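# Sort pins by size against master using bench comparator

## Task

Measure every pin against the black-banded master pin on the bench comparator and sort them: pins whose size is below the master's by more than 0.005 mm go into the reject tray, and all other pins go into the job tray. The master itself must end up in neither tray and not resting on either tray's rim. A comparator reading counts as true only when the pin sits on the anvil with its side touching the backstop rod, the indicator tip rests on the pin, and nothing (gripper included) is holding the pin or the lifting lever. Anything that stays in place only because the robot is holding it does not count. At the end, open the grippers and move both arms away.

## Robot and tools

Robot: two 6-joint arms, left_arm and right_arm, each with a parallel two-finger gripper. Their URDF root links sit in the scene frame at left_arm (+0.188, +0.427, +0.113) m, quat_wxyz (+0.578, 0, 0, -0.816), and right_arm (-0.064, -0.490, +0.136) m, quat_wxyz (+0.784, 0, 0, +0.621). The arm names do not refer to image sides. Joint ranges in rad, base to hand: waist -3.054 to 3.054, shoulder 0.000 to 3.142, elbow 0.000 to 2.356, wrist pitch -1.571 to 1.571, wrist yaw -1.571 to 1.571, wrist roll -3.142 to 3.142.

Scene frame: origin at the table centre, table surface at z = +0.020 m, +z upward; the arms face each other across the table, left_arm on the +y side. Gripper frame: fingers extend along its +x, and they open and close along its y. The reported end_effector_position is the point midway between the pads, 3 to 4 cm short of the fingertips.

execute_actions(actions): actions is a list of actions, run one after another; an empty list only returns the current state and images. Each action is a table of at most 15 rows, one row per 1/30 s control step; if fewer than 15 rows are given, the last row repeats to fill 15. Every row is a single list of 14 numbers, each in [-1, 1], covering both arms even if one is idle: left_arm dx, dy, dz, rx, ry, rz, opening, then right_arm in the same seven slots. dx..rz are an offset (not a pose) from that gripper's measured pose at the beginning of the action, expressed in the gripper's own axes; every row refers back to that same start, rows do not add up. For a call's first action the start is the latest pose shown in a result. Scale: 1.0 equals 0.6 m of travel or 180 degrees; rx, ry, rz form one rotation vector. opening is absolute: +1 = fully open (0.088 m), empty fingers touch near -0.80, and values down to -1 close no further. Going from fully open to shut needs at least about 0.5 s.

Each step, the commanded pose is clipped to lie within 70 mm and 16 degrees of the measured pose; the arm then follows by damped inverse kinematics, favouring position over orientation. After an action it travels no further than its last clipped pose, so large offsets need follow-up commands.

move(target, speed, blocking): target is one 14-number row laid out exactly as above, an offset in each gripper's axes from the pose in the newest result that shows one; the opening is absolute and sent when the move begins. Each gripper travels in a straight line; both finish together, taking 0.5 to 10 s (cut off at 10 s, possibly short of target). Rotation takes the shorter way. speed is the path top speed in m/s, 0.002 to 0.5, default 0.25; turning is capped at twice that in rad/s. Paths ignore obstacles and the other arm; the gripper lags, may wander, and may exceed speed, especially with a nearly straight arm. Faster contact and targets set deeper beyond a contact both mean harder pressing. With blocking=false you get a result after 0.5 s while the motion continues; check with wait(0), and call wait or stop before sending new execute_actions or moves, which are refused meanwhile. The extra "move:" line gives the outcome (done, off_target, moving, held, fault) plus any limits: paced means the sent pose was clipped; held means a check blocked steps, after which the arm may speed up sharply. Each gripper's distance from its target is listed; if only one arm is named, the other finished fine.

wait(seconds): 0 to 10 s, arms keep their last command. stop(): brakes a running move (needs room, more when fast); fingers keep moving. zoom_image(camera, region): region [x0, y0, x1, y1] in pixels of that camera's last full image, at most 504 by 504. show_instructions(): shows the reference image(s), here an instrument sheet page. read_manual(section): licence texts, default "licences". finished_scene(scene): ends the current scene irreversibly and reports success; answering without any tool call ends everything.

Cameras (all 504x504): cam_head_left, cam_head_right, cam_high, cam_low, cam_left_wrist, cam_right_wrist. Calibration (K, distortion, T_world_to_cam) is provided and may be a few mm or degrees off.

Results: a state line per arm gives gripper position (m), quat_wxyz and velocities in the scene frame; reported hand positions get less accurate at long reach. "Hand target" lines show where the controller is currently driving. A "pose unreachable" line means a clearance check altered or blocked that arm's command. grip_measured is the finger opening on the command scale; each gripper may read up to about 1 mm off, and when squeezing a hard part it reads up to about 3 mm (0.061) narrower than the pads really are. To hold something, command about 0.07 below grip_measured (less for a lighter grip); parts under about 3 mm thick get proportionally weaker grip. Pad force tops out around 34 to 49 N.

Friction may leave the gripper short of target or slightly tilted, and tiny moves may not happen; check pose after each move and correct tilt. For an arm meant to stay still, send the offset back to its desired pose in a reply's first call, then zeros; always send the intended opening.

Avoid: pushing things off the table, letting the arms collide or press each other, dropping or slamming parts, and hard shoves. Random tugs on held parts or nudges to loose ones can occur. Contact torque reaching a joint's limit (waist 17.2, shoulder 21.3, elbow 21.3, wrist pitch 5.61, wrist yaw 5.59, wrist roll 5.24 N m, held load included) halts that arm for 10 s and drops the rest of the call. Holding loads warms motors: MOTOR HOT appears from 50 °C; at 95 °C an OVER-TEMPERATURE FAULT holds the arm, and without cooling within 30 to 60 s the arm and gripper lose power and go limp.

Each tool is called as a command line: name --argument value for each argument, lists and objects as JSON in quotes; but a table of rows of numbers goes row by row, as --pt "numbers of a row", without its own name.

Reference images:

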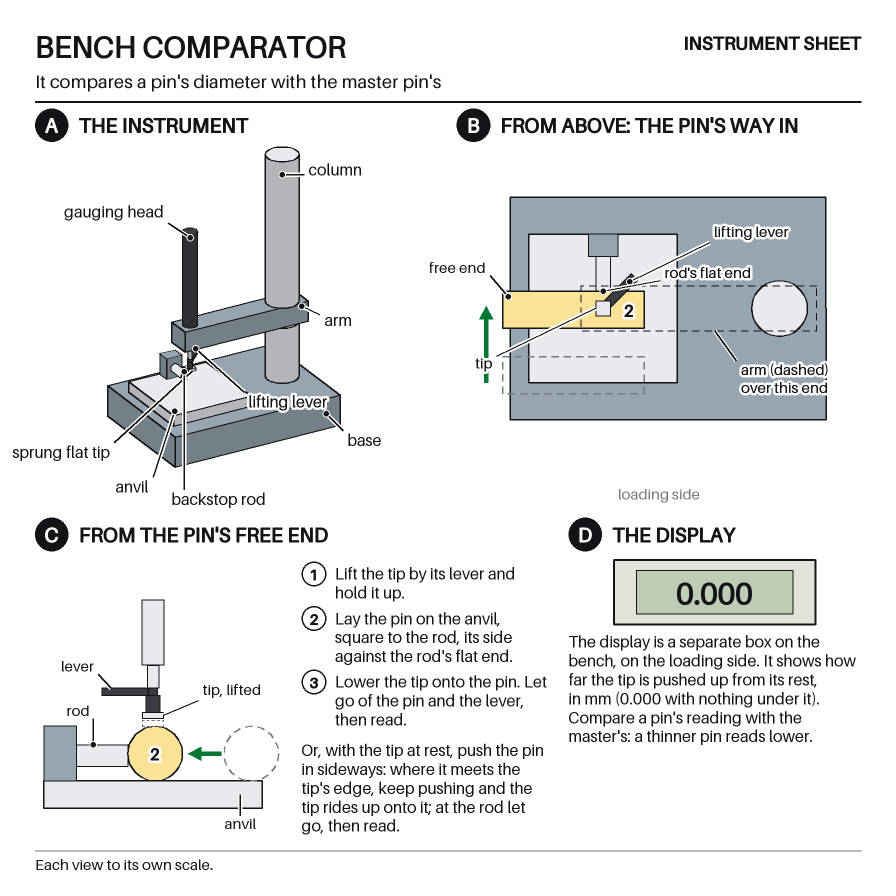

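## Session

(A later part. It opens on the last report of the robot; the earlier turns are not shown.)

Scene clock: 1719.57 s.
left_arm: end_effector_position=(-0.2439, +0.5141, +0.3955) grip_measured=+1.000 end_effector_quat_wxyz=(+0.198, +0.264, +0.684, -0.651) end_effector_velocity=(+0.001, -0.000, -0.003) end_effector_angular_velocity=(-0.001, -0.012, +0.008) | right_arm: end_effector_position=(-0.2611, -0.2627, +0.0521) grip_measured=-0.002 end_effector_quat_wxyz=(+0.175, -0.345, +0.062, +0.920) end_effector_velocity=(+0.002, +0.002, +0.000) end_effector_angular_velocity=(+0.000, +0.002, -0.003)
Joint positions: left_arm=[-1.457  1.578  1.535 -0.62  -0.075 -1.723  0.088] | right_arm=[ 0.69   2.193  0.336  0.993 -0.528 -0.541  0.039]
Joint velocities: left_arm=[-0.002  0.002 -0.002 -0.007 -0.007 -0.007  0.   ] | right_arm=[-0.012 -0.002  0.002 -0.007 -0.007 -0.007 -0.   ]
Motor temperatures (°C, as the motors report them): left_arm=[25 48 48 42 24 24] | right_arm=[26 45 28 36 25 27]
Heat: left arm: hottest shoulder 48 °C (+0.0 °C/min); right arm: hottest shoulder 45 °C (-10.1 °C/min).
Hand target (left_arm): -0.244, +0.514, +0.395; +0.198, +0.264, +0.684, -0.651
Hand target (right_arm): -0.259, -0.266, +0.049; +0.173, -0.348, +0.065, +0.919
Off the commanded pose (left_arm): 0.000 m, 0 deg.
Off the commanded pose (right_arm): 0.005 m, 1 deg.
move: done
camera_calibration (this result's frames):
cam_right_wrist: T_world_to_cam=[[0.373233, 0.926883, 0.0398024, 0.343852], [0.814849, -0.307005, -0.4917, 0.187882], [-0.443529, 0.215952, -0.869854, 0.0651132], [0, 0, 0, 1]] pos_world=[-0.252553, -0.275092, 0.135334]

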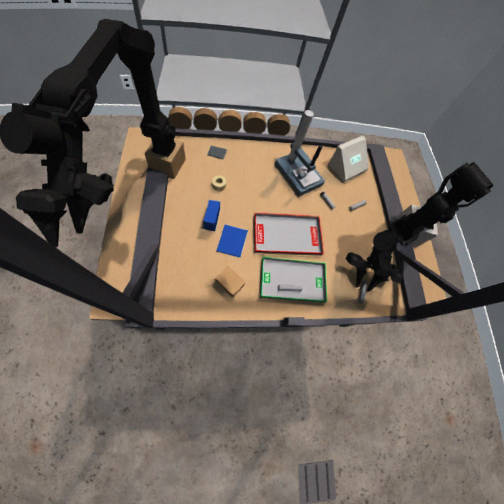

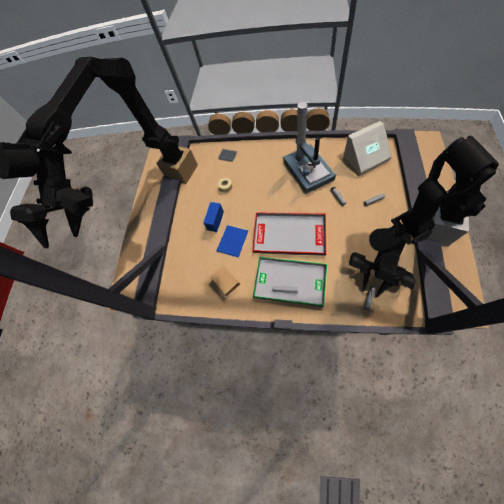

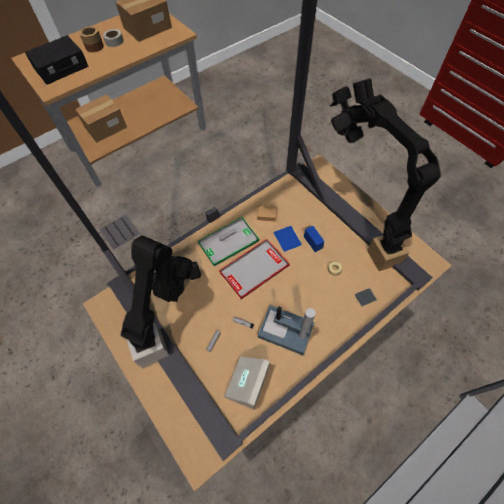

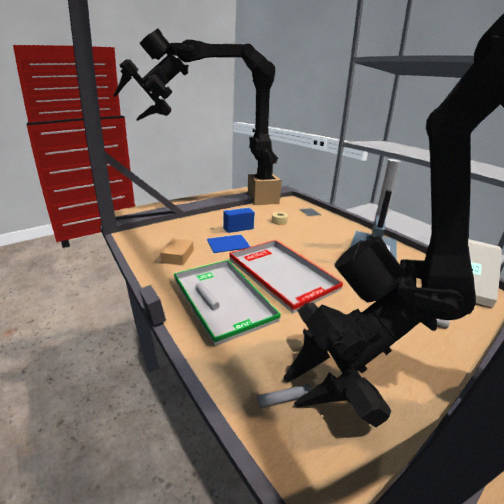

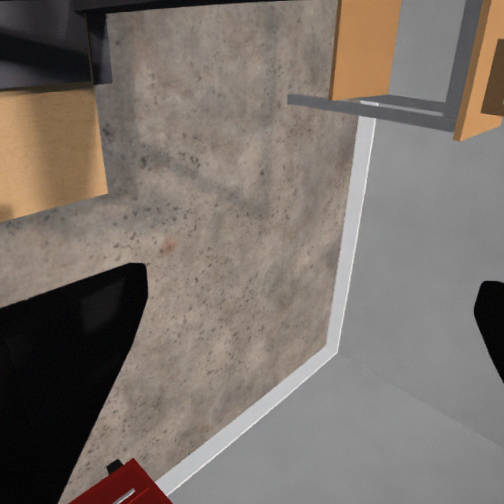

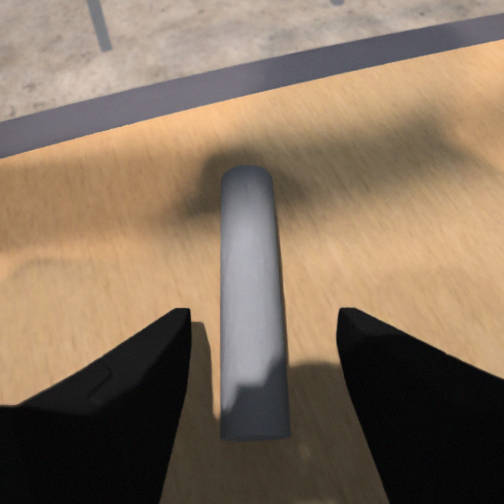

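execute_actions --actions '[[[0,0,0,0,0,0,1,0,0,0,0,0,0,-0.6]],[[0,0,0,0,0,0,1,0,0,0,0,0,0,-0.6]]]'

Scene clock: 1725.13 s.
left_arm: end_effector_position=(-0.2439, +0.5141, +0.3955) grip_measured=+1.000 end_effector_quat_wxyz=(+0.198, +0.264, +0.684, -0.651) end_effector_velocity=(+0.002, +0.002, -0.001) end_effector_angular_velocity=(+0.020, -0.010, +0.005) | right_arm: end_effector_position=(-0.2610, -0.2628, +0.0520) grip_measured=-0.520 end_effector_quat_wxyz=(+0.175, -0.345, +0.062, +0.920) end_effector_velocity=(+0.001, -0.002, -0.000) end_effector_angular_velocity=(-0.014, +0.004, -0.002)
Joint positions: left_arm=[-1.457  1.578  1.535 -0.62  -0.075 -1.723  0.088] | right_arm=[ 0.69   2.193  0.335  0.993 -0.529 -0.542  0.013]
Joint velocities: left_arm=[-0.002 -0.002 -0.002 -0.007  0.007 -0.022  0.   ] | right_arm=[-0.002 -0.002 -0.002 -0.007 -0.007  0.007 -0.   ]
Motor temperatures (°C, as the motors report them): left_arm=[25 48 48 42 24 24] | right_arm=[26 44 28 36 25 27]
Heat: left arm: hottest shoulder 48 °C (+0.0 °C/min); right arm: hottest shoulder 44 °C (-10.1 °C/min).
Hand target (left_arm): -0.244, +0.514, +0.395; +0.198, +0.264, +0.684, -0.651
Hand target (right_arm): -0.261, -0.263, +0.052; +0.175, -0.345, +0.062, +0.920
Off the commanded pose (left_arm): 0.000 m, 0 deg.
Off the commanded pose (right_arm): 0.000 m, 0 deg.
camera_calibration (this result's frames):
cam_right_wrist: T_world_to_cam=[[0.372888, 0.927018, 0.0399071, 0.343854], [0.815022, -0.306674, -0.49162, 0.187835], [-0.443502, 0.215844, -0.869895, 0.0651073], [0, 0, 0, 1]] pos_world=[-0.252434, -0.275208, 0.135258]

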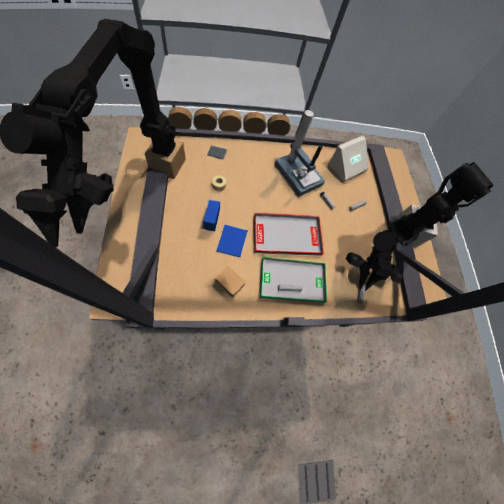

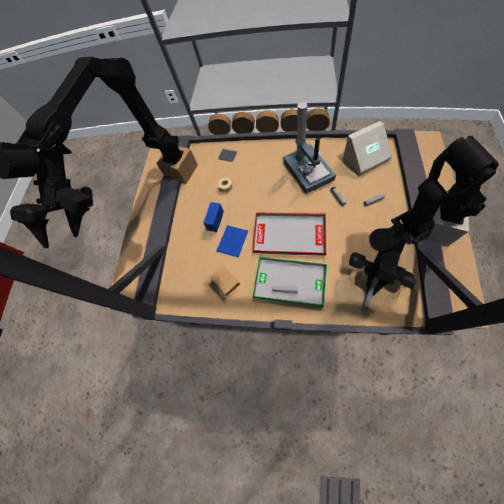

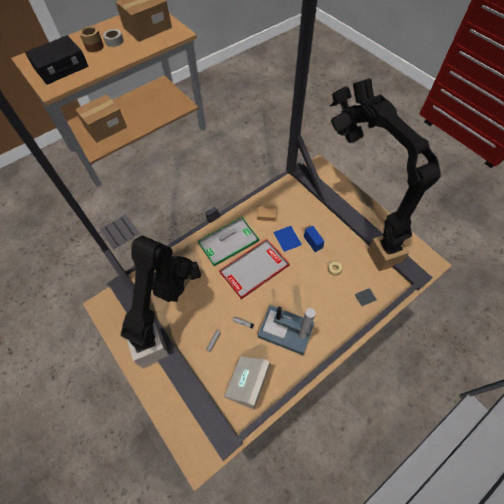

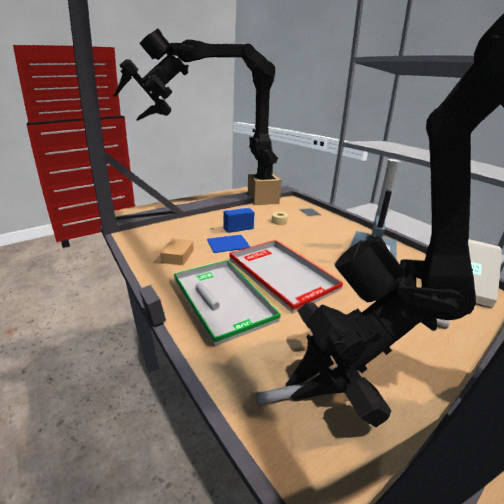

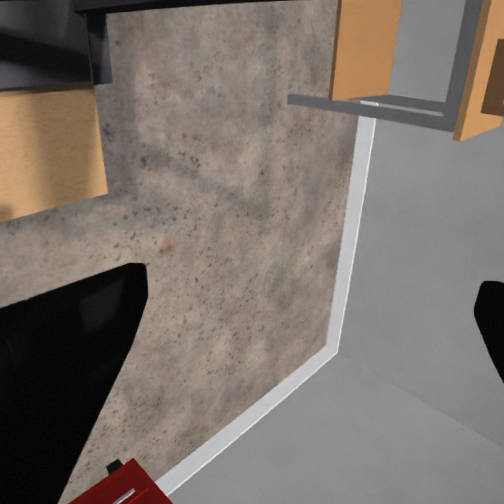

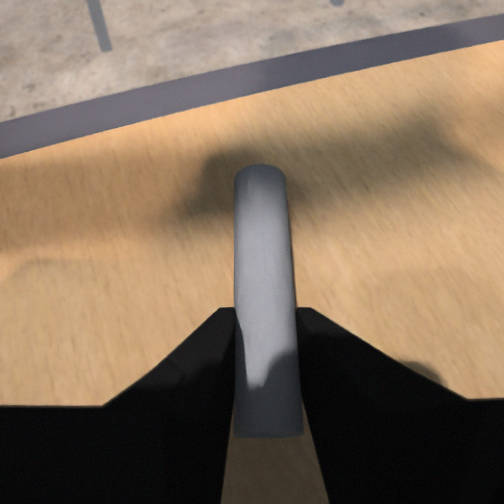

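move --target '[0,0,0,0,0,0,1,-0.082,0,0.094,0,0,0,-0.6]' --speed 0.12

Scene clock: 1740.50 s.
left_arm: end_effector_position=(-0.2439, +0.5141, +0.3955) grip_measured=+1.000 end_effector_quat_wxyz=(+0.198, +0.264, +0.684, -0.651) end_effector_velocity=(+0.002, -0.000, -0.003) end_effector_angular_velocity=(-0.001, -0.012, +0.008) | right_arm: end_effector_position=(-0.2576, -0.2693, +0.1186) grip_measured=-0.520 end_effector_quat_wxyz=(+0.172, -0.353, +0.074, +0.917) end_effector_velocity=(-0.000, -0.003, +0.003) end_effector_angular_velocity=(-0.013, -0.004, +0.012)
Joint positions: left_arm=[-1.457  1.578  1.535 -0.62  -0.075 -1.723  0.088] | right_arm=[ 0.69   1.697  0.319  0.486 -0.527 -0.54   0.013]
Joint velocities: left_arm=[-0.002 -0.002 -0.007 -0.007 -0.007 -0.007  0.   ] | right_arm=[ 0.002 -0.027  0.007 -0.051 -0.007 -0.007  0.   ]
Motor temperatures (°C, as the motors report them): left_arm=[25 48 48 42 24 24] | right_arm=[26 44 28 36 25 27]
Heat: left arm: hottest shoulder 48 °C (+0.0 °C/min); right arm: hottest shoulder 44 °C (-6.0 °C/min).
Hand target (left_arm): -0.244, +0.514, +0.395; +0.198, +0.264, +0.684, -0.651
Hand target (right_arm): -0.261, -0.263, +0.127; +0.175, -0.345, +0.062, +0.920
Off the commanded pose (left_arm): 0.000 m, 0 deg.
Off the commanded pose (right_arm): 0.011 m, 2 deg.
move: off_target (right_arm)
camera_calibration (this result's frames):
cam_right_wrist: T_world_to_cam=[[0.374593, 0.926978, 0.0198037, 0.348781], [0.820502, -0.321468, -0.47269, 0.211024], [-0.431807, 0.193315, -0.881006, 0.124229], [0, 0, 0, 1]] pos_world=[-0.250153, -0.27949, 0.202288]

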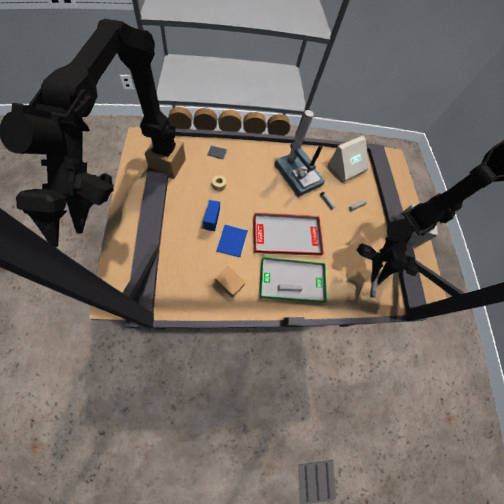

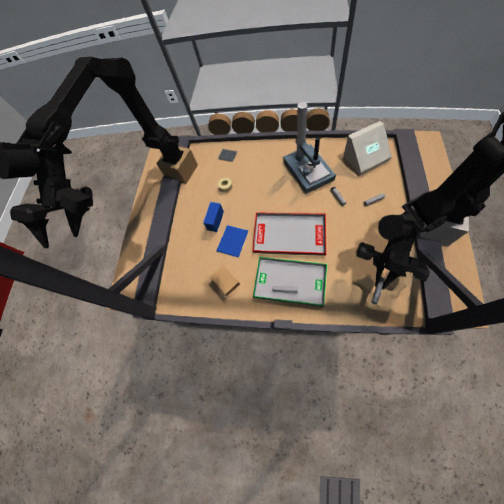

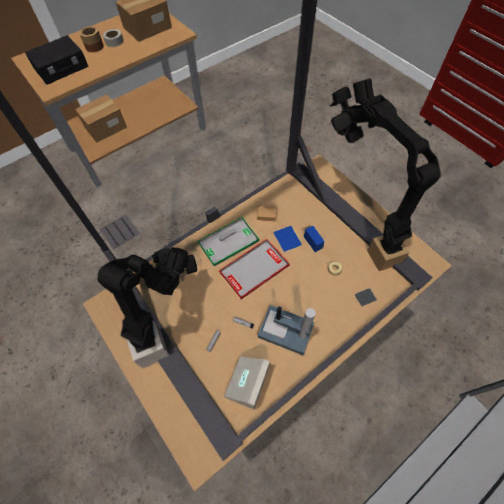

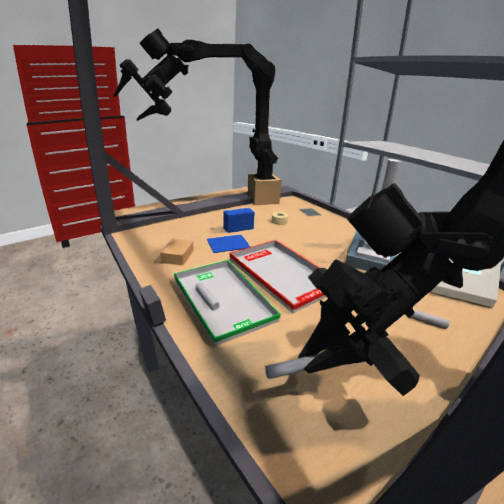

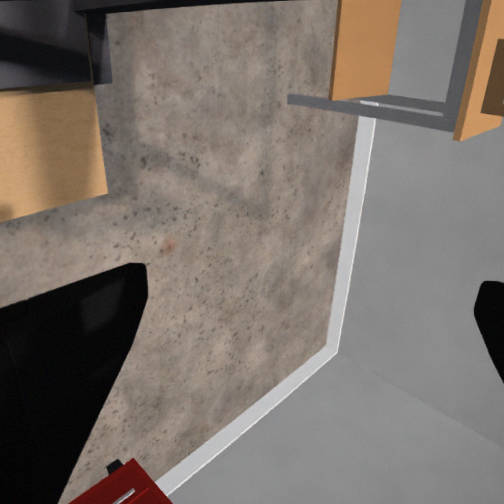

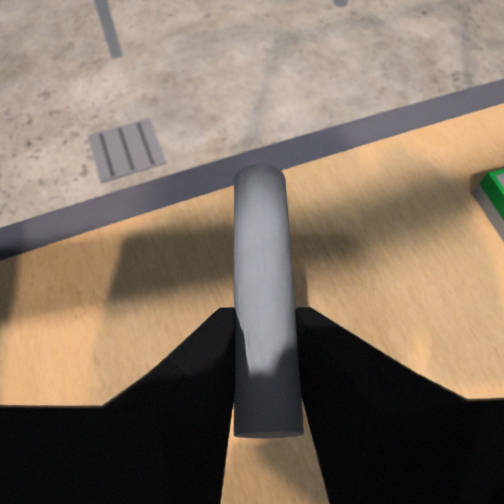

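move --target '[0,0,0,0,0,0,1,-0.111,-0.232,-0.082,0.2312,-0.0088,-0.2661,-0.6]' --speed 0.2

Scene clock: 1759.50 s.
left_arm: end_effector_position=(-0.2439, +0.5141, +0.3955) grip_measured=+1.000 end_effector_quat_wxyz=(+0.198, +0.264, +0.684, -0.651) end_effector_velocity=(+0.002, -0.003, +0.001) end_effector_angular_velocity=(+0.003, -0.002, +0.028) | right_arm: end_effector_position=(-0.1306, -0.1748, +0.1235) grip_measured=-0.520 end_effector_quat_wxyz=(+0.629, -0.263, +0.237, +0.693) end_effector_velocity=(+0.002, -0.000, -0.001) end_effector_angular_velocity=(-0.006, -0.001, -0.013)
Joint positions: left_arm=[-1.457  1.578  1.535 -0.62  -0.075 -1.723  0.088] | right_arm=[0.498 1.727 0.317 0.679 0.128 0.111 0.014]
Joint velocities: left_arm=[-0.002 -0.007 -0.002 -0.007 -0.022 -0.022  0.   ] | right_arm=[-0.002  0.002  0.002 -0.007  0.007  0.007 -0.   ]
Motor temperatures (°C, as the motors report them): left_arm=[25 48 48 42 24 24] | right_arm=[26 44 29 36 25 27]
Heat: left arm: hottest shoulder 48 °C (+0.0 °C/min); right arm: hottest shoulder 44 °C (-3.0 °C/min).
Hand target (left_arm): -0.244, +0.514, +0.395; +0.198, +0.264, +0.684, -0.651
Hand target (right_arm): -0.130, -0.170, +0.125; +0.633, -0.257, +0.237, +0.691
Off the commanded pose (left_arm): 0.000 m, 0 deg.
Off the commanded pose (right_arm): 0.005 m, 1 deg.
move: done
camera_calibration (this result's frames):
cam_right_wrist: T_world_to_cam=[[0.995334, 0.0895011, 0.0360563, 0.146093], [0.0957241, -0.868881, -0.485678, -0.0492125], [-0.0121402, 0.486864, -0.873394, 0.2703], [0, 0, 0, 1]] pos_world=[-0.137419, -0.187434, 0.206909]

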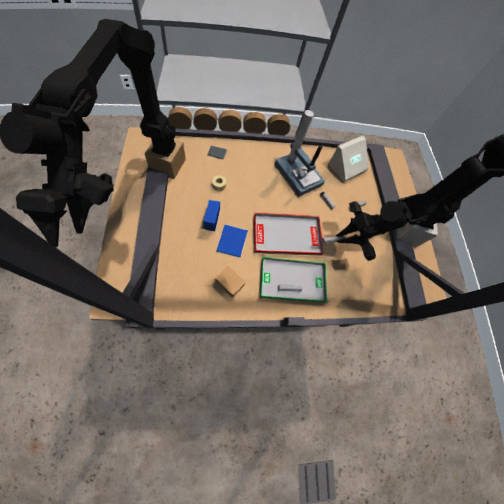

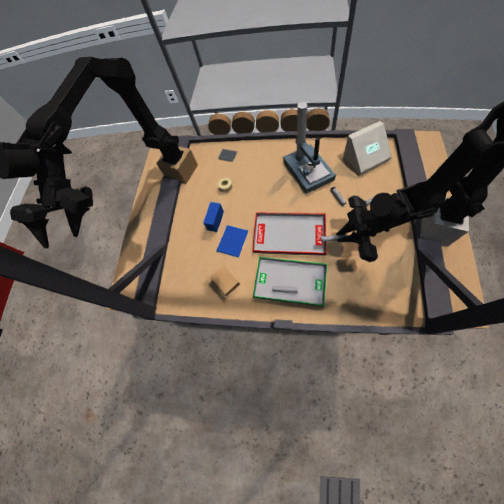

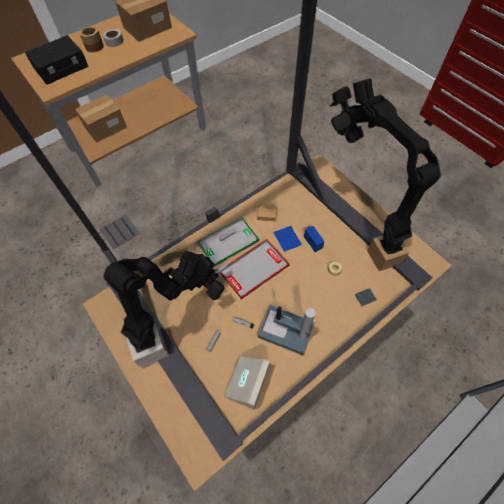

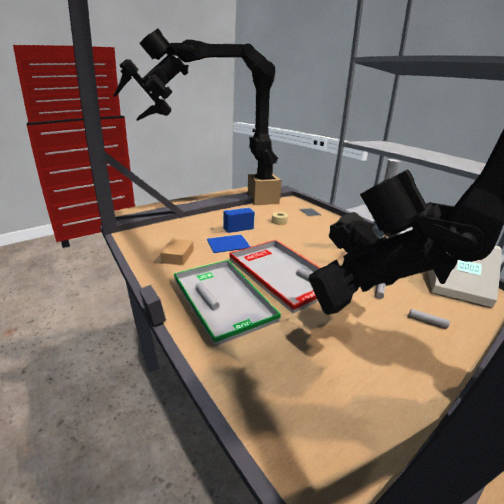

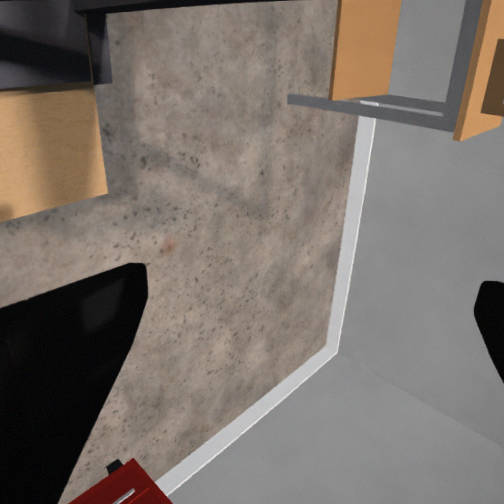

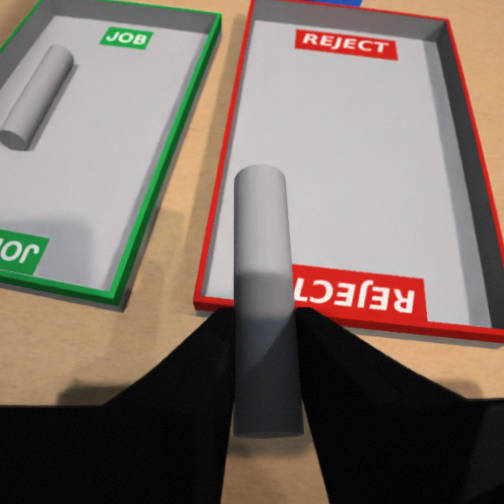

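move --target '[0,0,0,0,0,0,1,-0.0363,-0.2725,-0.0382,0.2388,-0.0018,-0.2715,-0.6]' --speed 0.2

Scene clock: 1781.40 s.
left_arm: end_effector_position=(-0.2439, +0.5141, +0.3955) grip_measured=+1.000 end_effector_quat_wxyz=(+0.198, +0.264, +0.684, -0.651) end_effector_velocity=(+0.002, -0.000, -0.001) end_effector_angular_velocity=(+0.011, -0.008, +0.017) | right_arm: end_effector_position=(+0.0329, -0.1932, +0.1200) grip_measured=-0.520 end_effector_quat_wxyz=(+0.901, -0.098, +0.340, +0.251) end_effector_velocity=(-0.000, -0.000, -0.003) end_effector_angular_velocity=(-0.003, +0.022, -0.001)
Joint positions: left_arm=[-1.457  1.578  1.535 -0.62  -0.075 -1.723  0.088] | right_arm=[0.229 1.797 0.504 0.253 0.697 0.823 0.014]
Joint velocities: left_arm=[-0.002 -0.002 -0.002 -0.007 -0.007 -0.022  0.   ] | right_arm=[-0.007  0.002  0.002 -0.007 -0.022  0.007 -0.   ]
Motor temperatures (°C, as the motors report them): left_arm=[25 48 48 42 24 24] | right_arm=[26 43 30 36 25 27]
Heat: left arm: hottest shoulder 48 °C (+0.0 °C/min); right arm: hottest shoulder 43 °C (-1.0 °C/min).
Hand target (left_arm): -0.244, +0.514, +0.395; +0.198, +0.264, +0.684, -0.651
Hand target (right_arm): +0.035, -0.190, +0.121; +0.903, -0.092, +0.338, +0.247
Off the commanded pose (left_arm): 0.000 m, 0 deg.
Off the commanded pose (right_arm): 0.004 m, 1 deg.
move: done
camera_calibration (this result's frames):
cam_right_wrist: T_world_to_cam=[[0.51184, -0.858206, 0.0387511, -0.182298], [-0.740663, -0.463691, -0.486218, 0.0232841], [0.435244, 0.220165, -0.872978, 0.211885], [0, 0, 0, 1]] pos_world=[0.0183315, -0.192303, 0.203357]

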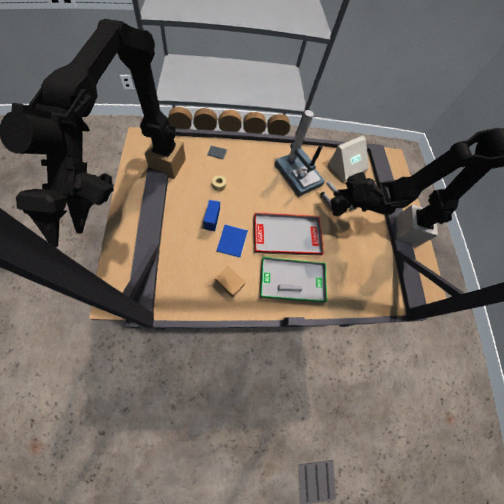

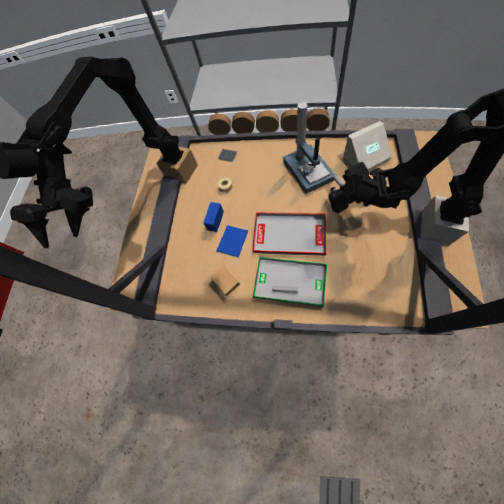

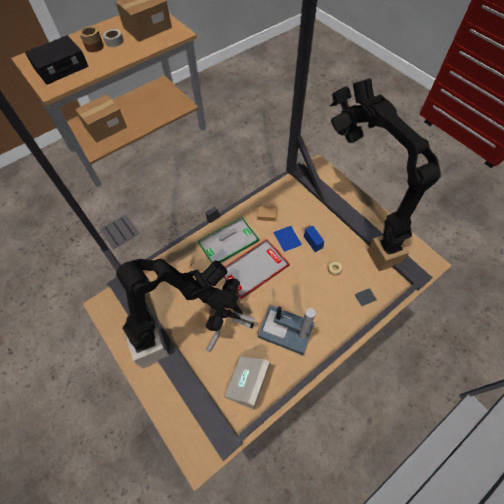

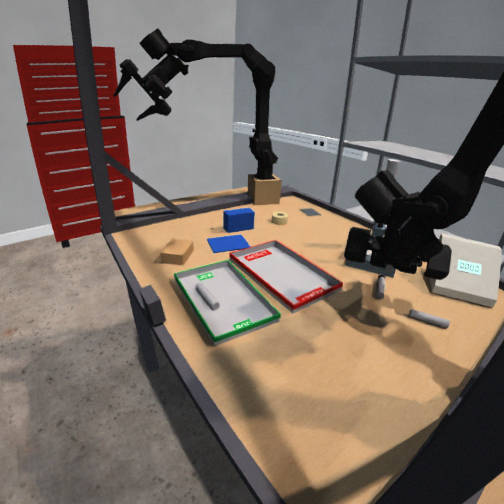

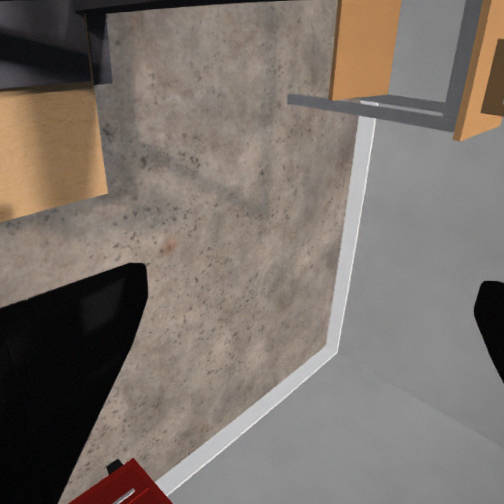

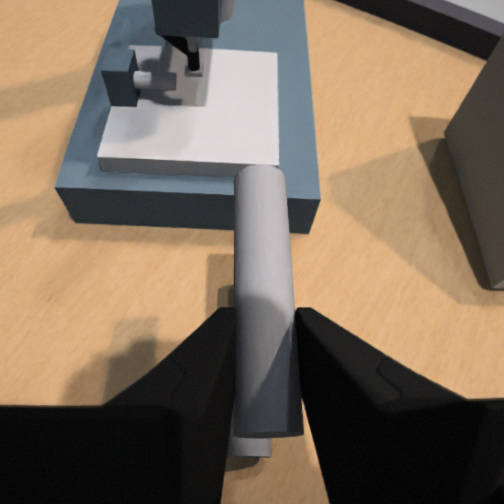

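move --target '[0,0,0,0,0,0,1,0.1447,0.002,0.0945,0.0055,-0.002,-0.0062,-0.6]' --speed 0.08

Scene clock: 1798.23 s.
left_arm: end_effector_position=(-0.2439, +0.5141, +0.3955) grip_measured=+1.000 end_effector_quat_wxyz=(+0.198, +0.264, +0.684, -0.651) end_effector_velocity=(+0.004, -0.001, -0.004) end_effector_angular_velocity=(-0.004, -0.021, +0.008) | right_arm: end_effector_position=(+0.1166, -0.1429, +0.1040) grip_measured=-0.520 end_effector_quat_wxyz=(+0.904, -0.094, +0.343, +0.239) end_effector_velocity=(-0.000, -0.001, -0.004) end_effector_angular_velocity=(-0.021, +0.012, +0.021)
Joint positions: left_arm=[-1.457  1.578  1.535 -0.62  -0.075 -1.723  0.088] | right_arm=[-0.046  2.029  0.732  0.401  0.553  0.573  0.014]
Joint velocities: left_arm=[-0.002 -0.002 -0.002 -0.022 -0.007 -0.007  0.   ] | right_arm=[-0.007  0.007  0.002 -0.007 -0.022 -0.022 -0.   ]
Motor temperatures (°C, as the motors report them): left_arm=[25 48 48 42 24 24] | right_arm=[26 42 31 35 25 27]
Heat: left arm: hottest shoulder 48 °C (+0.0 °C/min); right arm: hottest shoulder 42 °C (-2.0 °C/min).
Hand target (left_arm): -0.244, +0.514, +0.395; +0.198, +0.264, +0.684, -0.651
Hand target (right_arm): +0.119, -0.139, +0.105; +0.905, -0.092, +0.339, +0.240
Off the commanded pose (left_arm): 0.000 m, 0 deg.
Off the commanded pose (right_arm): 0.005 m, 1 deg.
move: done
camera_calibration (this result's frames):
cam_right_wrist: T_world_to_cam=[[0.48855, -0.871632, 0.0397036, -0.180704], [-0.754303, -0.444783, -0.482903, 0.104755], [0.438573, 0.205973, -0.874774, 0.148156], [0, 0, 0, 1]] pos_world=[0.102323, -0.14143, 0.187364]

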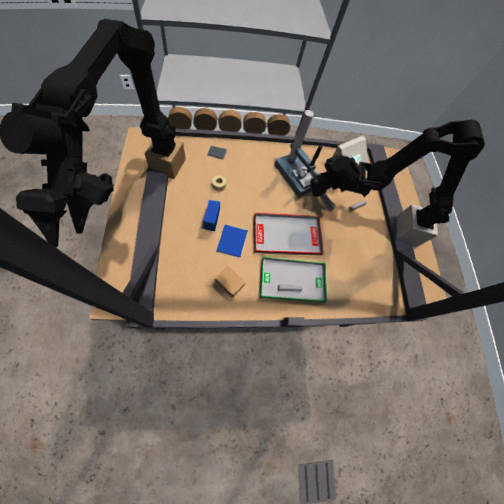

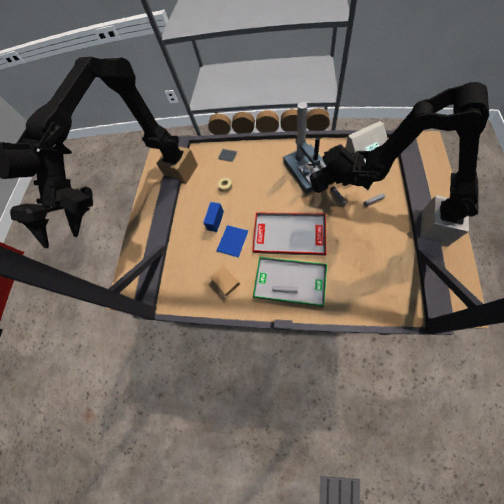

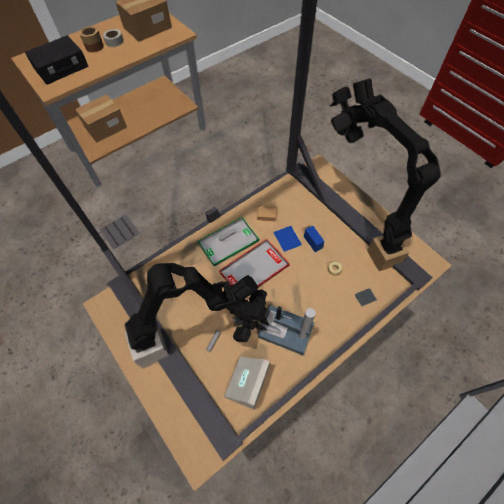

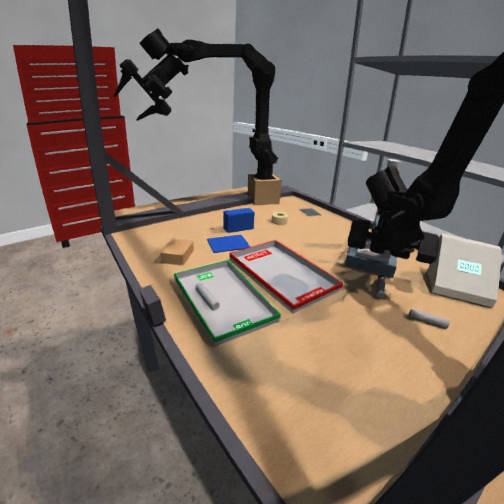

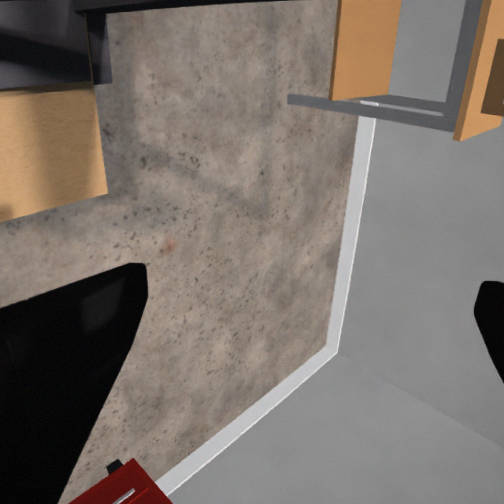

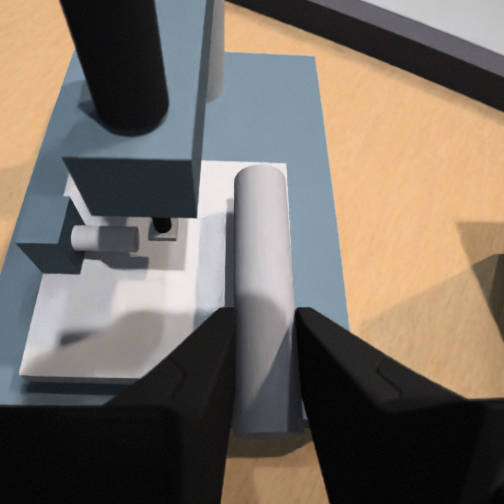

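move --target '[0,0,0,0,0,0,1,0.0155,0.008,-0.017,0,-0.005,0,-0.6]' --speed 0.025

Scene clock: 1813.47 s.
left_arm: end_effector_position=(-0.2439, +0.5141, +0.3955) grip_measured=+1.000 end_effector_quat_wxyz=(+0.198, +0.264, +0.684, -0.651) end_effector_velocity=(+0.004, -0.001, -0.004) end_effector_angular_velocity=(+0.008, -0.023, +0.017) | right_arm: end_effector_position=(+0.1159, -0.1391, +0.0956) grip_measured=-0.520 end_effector_quat_wxyz=(+0.908, -0.090, +0.333, +0.240) end_effector_velocity=(+0.001, -0.002, -0.002) end_effector_angular_velocity=(-0.009, -0.008, -0.002)
Joint positions: left_arm=[-1.457  1.578  1.535 -0.62  -0.075 -1.723  0.088] | right_arm=[-0.036  2.079  0.733  0.468  0.572  0.572  0.014]
Joint velocities: left_arm=[-0.002 -0.002 -0.002 -0.022 -0.007 -0.022  0.   ] | right_arm=[-0.002  0.007 -0.002  0.007  0.007 -0.007 -0.   ]
Motor temperatures (°C, as the motors report them): left_arm=[25 48 48 42 24 24] | right_arm=[26 43 32 37 25 27]
Heat: left arm: hottest shoulder 48 °C (+0.0 °C/min); right arm: hottest shoulder 43 °C (-1.0 °C/min).
Hand target (left_arm): -0.244, +0.514, +0.395; +0.198, +0.264, +0.684, -0.651
Hand target (right_arm): +0.114, -0.139, +0.090; +0.906, -0.092, +0.336, +0.239
Off the commanded pose (left_arm): 0.000 m, 0 deg.
Off the commanded pose (right_arm): 0.006 m, 0 deg.
move: done
camera_calibration (this result's frames):
cam_right_wrist: T_world_to_cam=[[0.487483, -0.872335, 0.0373059, -0.176387], [-0.745169, -0.437927, -0.502934, 0.10367], [0.455064, 0.217372, -0.863519, 0.139001], [0, 0, 0, 1]] pos_world=[0.0999832, -0.138684, 0.17875]

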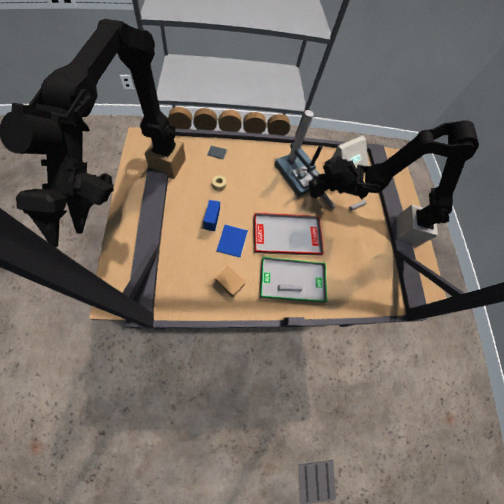

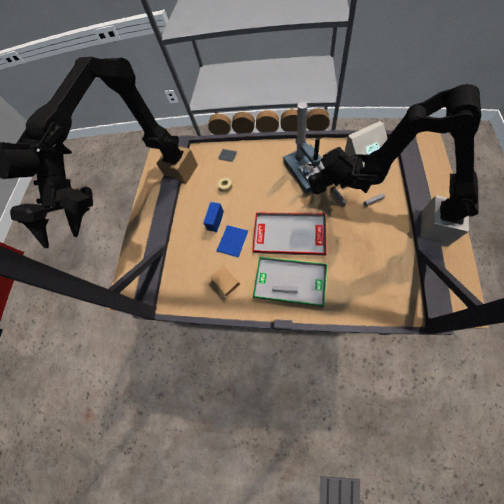

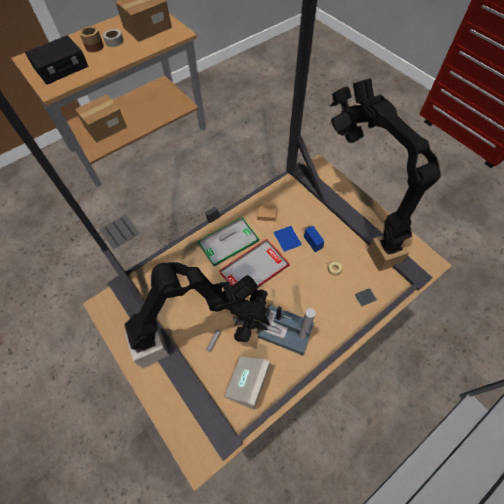

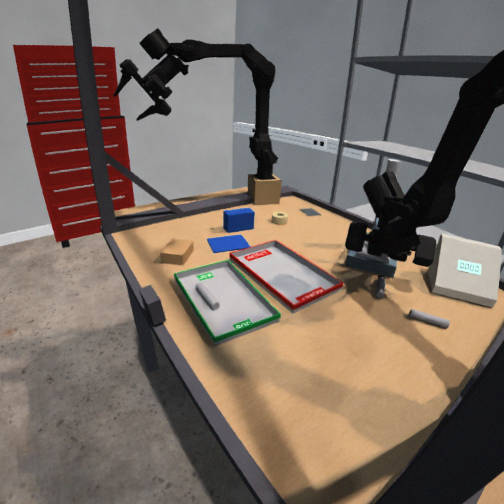

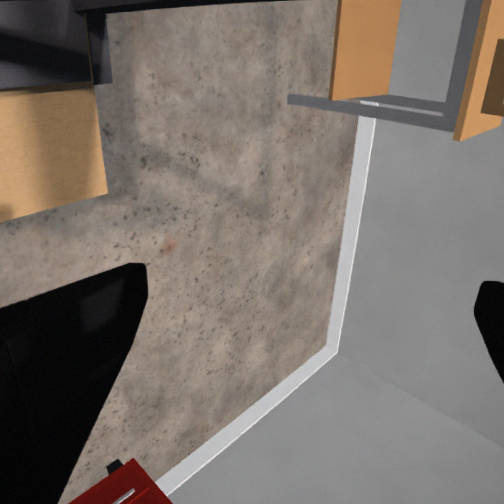

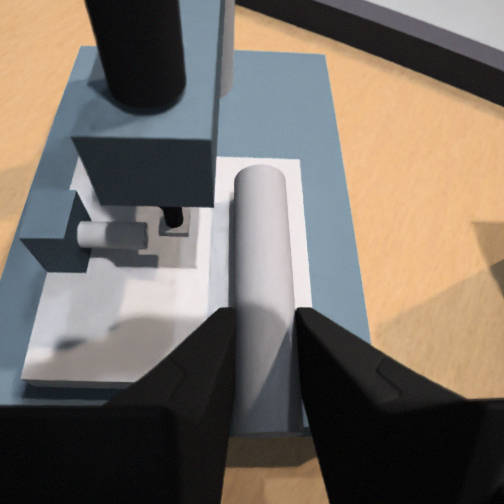

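move --target '[0,0,0,0,0,0,1,0.003,0.035,0,0,0.002,0,-0.6]' --speed 0.03

Scene clock: 1818.77 s.
left_arm: end_effector_position=(-0.2439, +0.5141, +0.3955) grip_measured=+1.000 end_effector_quat_wxyz=(+0.198, +0.264, +0.684, -0.651) end_effector_velocity=(+0.002, -0.005, +0.001) end_effector_angular_velocity=(+0.003, -0.002, +0.033) | right_arm: end_effector_position=(+0.1078, -0.1235, +0.0968) grip_measured=-0.520 end_effector_quat_wxyz=(+0.907, -0.092, +0.334, +0.239) end_effector_velocity=(-0.001, -0.003, -0.003) end_effector_angular_velocity=(-0.025, +0.008, +0.007)
Joint positions: left_arm=[-1.457  1.578  1.535 -0.62  -0.075 -1.723  0.088] | right_arm=[0.001 2.099 0.799 0.398 0.594 0.607 0.014]
Joint velocities: left_arm=[ 0.002 -0.007 -0.002 -0.007 -0.022 -0.022  0.   ] | right_arm=[-0.002  0.002  0.002 -0.022 -0.007 -0.007 -0.   ]
Motor temperatures (°C, as the motors report them): left_arm=[25 48 48 42 24 24] | right_arm=[26 43 31 37 25 27]
Heat: left arm: hottest shoulder 48 °C (+0.0 °C/min); right arm: hottest shoulder 43 °C (-1.0 °C/min).
Hand target (left_arm): -0.244, +0.514, +0.395; +0.198, +0.264, +0.684, -0.651
Hand target (right_arm): +0.107, -0.120, +0.094; +0.907, -0.091, +0.335, +0.240
Off the commanded pose (left_arm): 0.000 m, 0 deg.
Off the commanded pose (right_arm): 0.004 m, 0 deg.
move: done
camera_calibration (this result's frames):
cam_right_wrist: T_world_to_cam=[[0.487628, -0.872119, 0.0403411, -0.159246], [-0.746234, -0.440335, -0.49924, 0.104499], [0.45316, 0.213339, -0.865524, 0.140194], [0, 0, 0, 1]] pos_world=[0.0921032, -0.122776, 0.179936]

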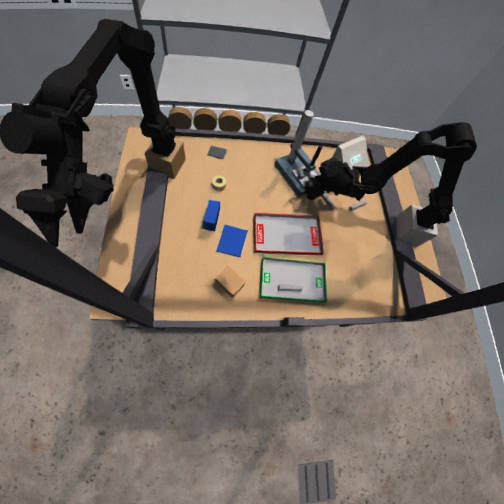

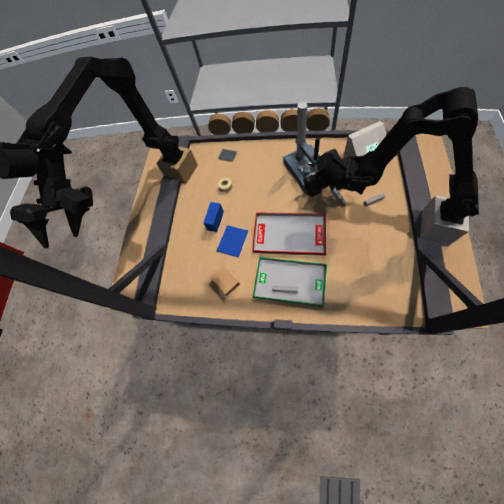

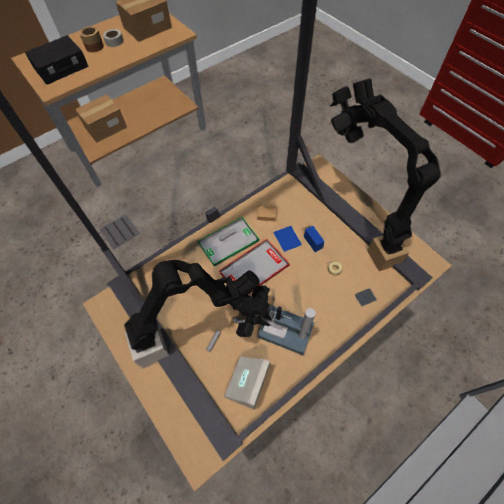

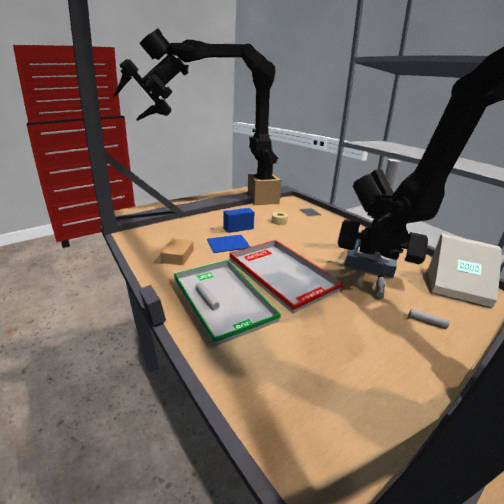

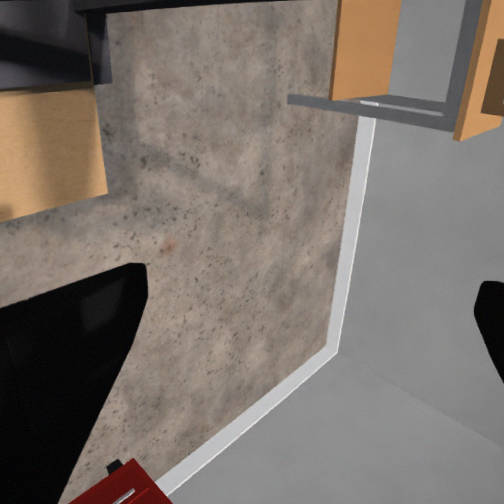

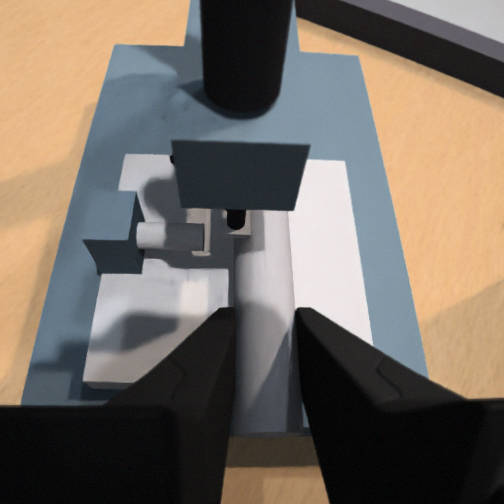

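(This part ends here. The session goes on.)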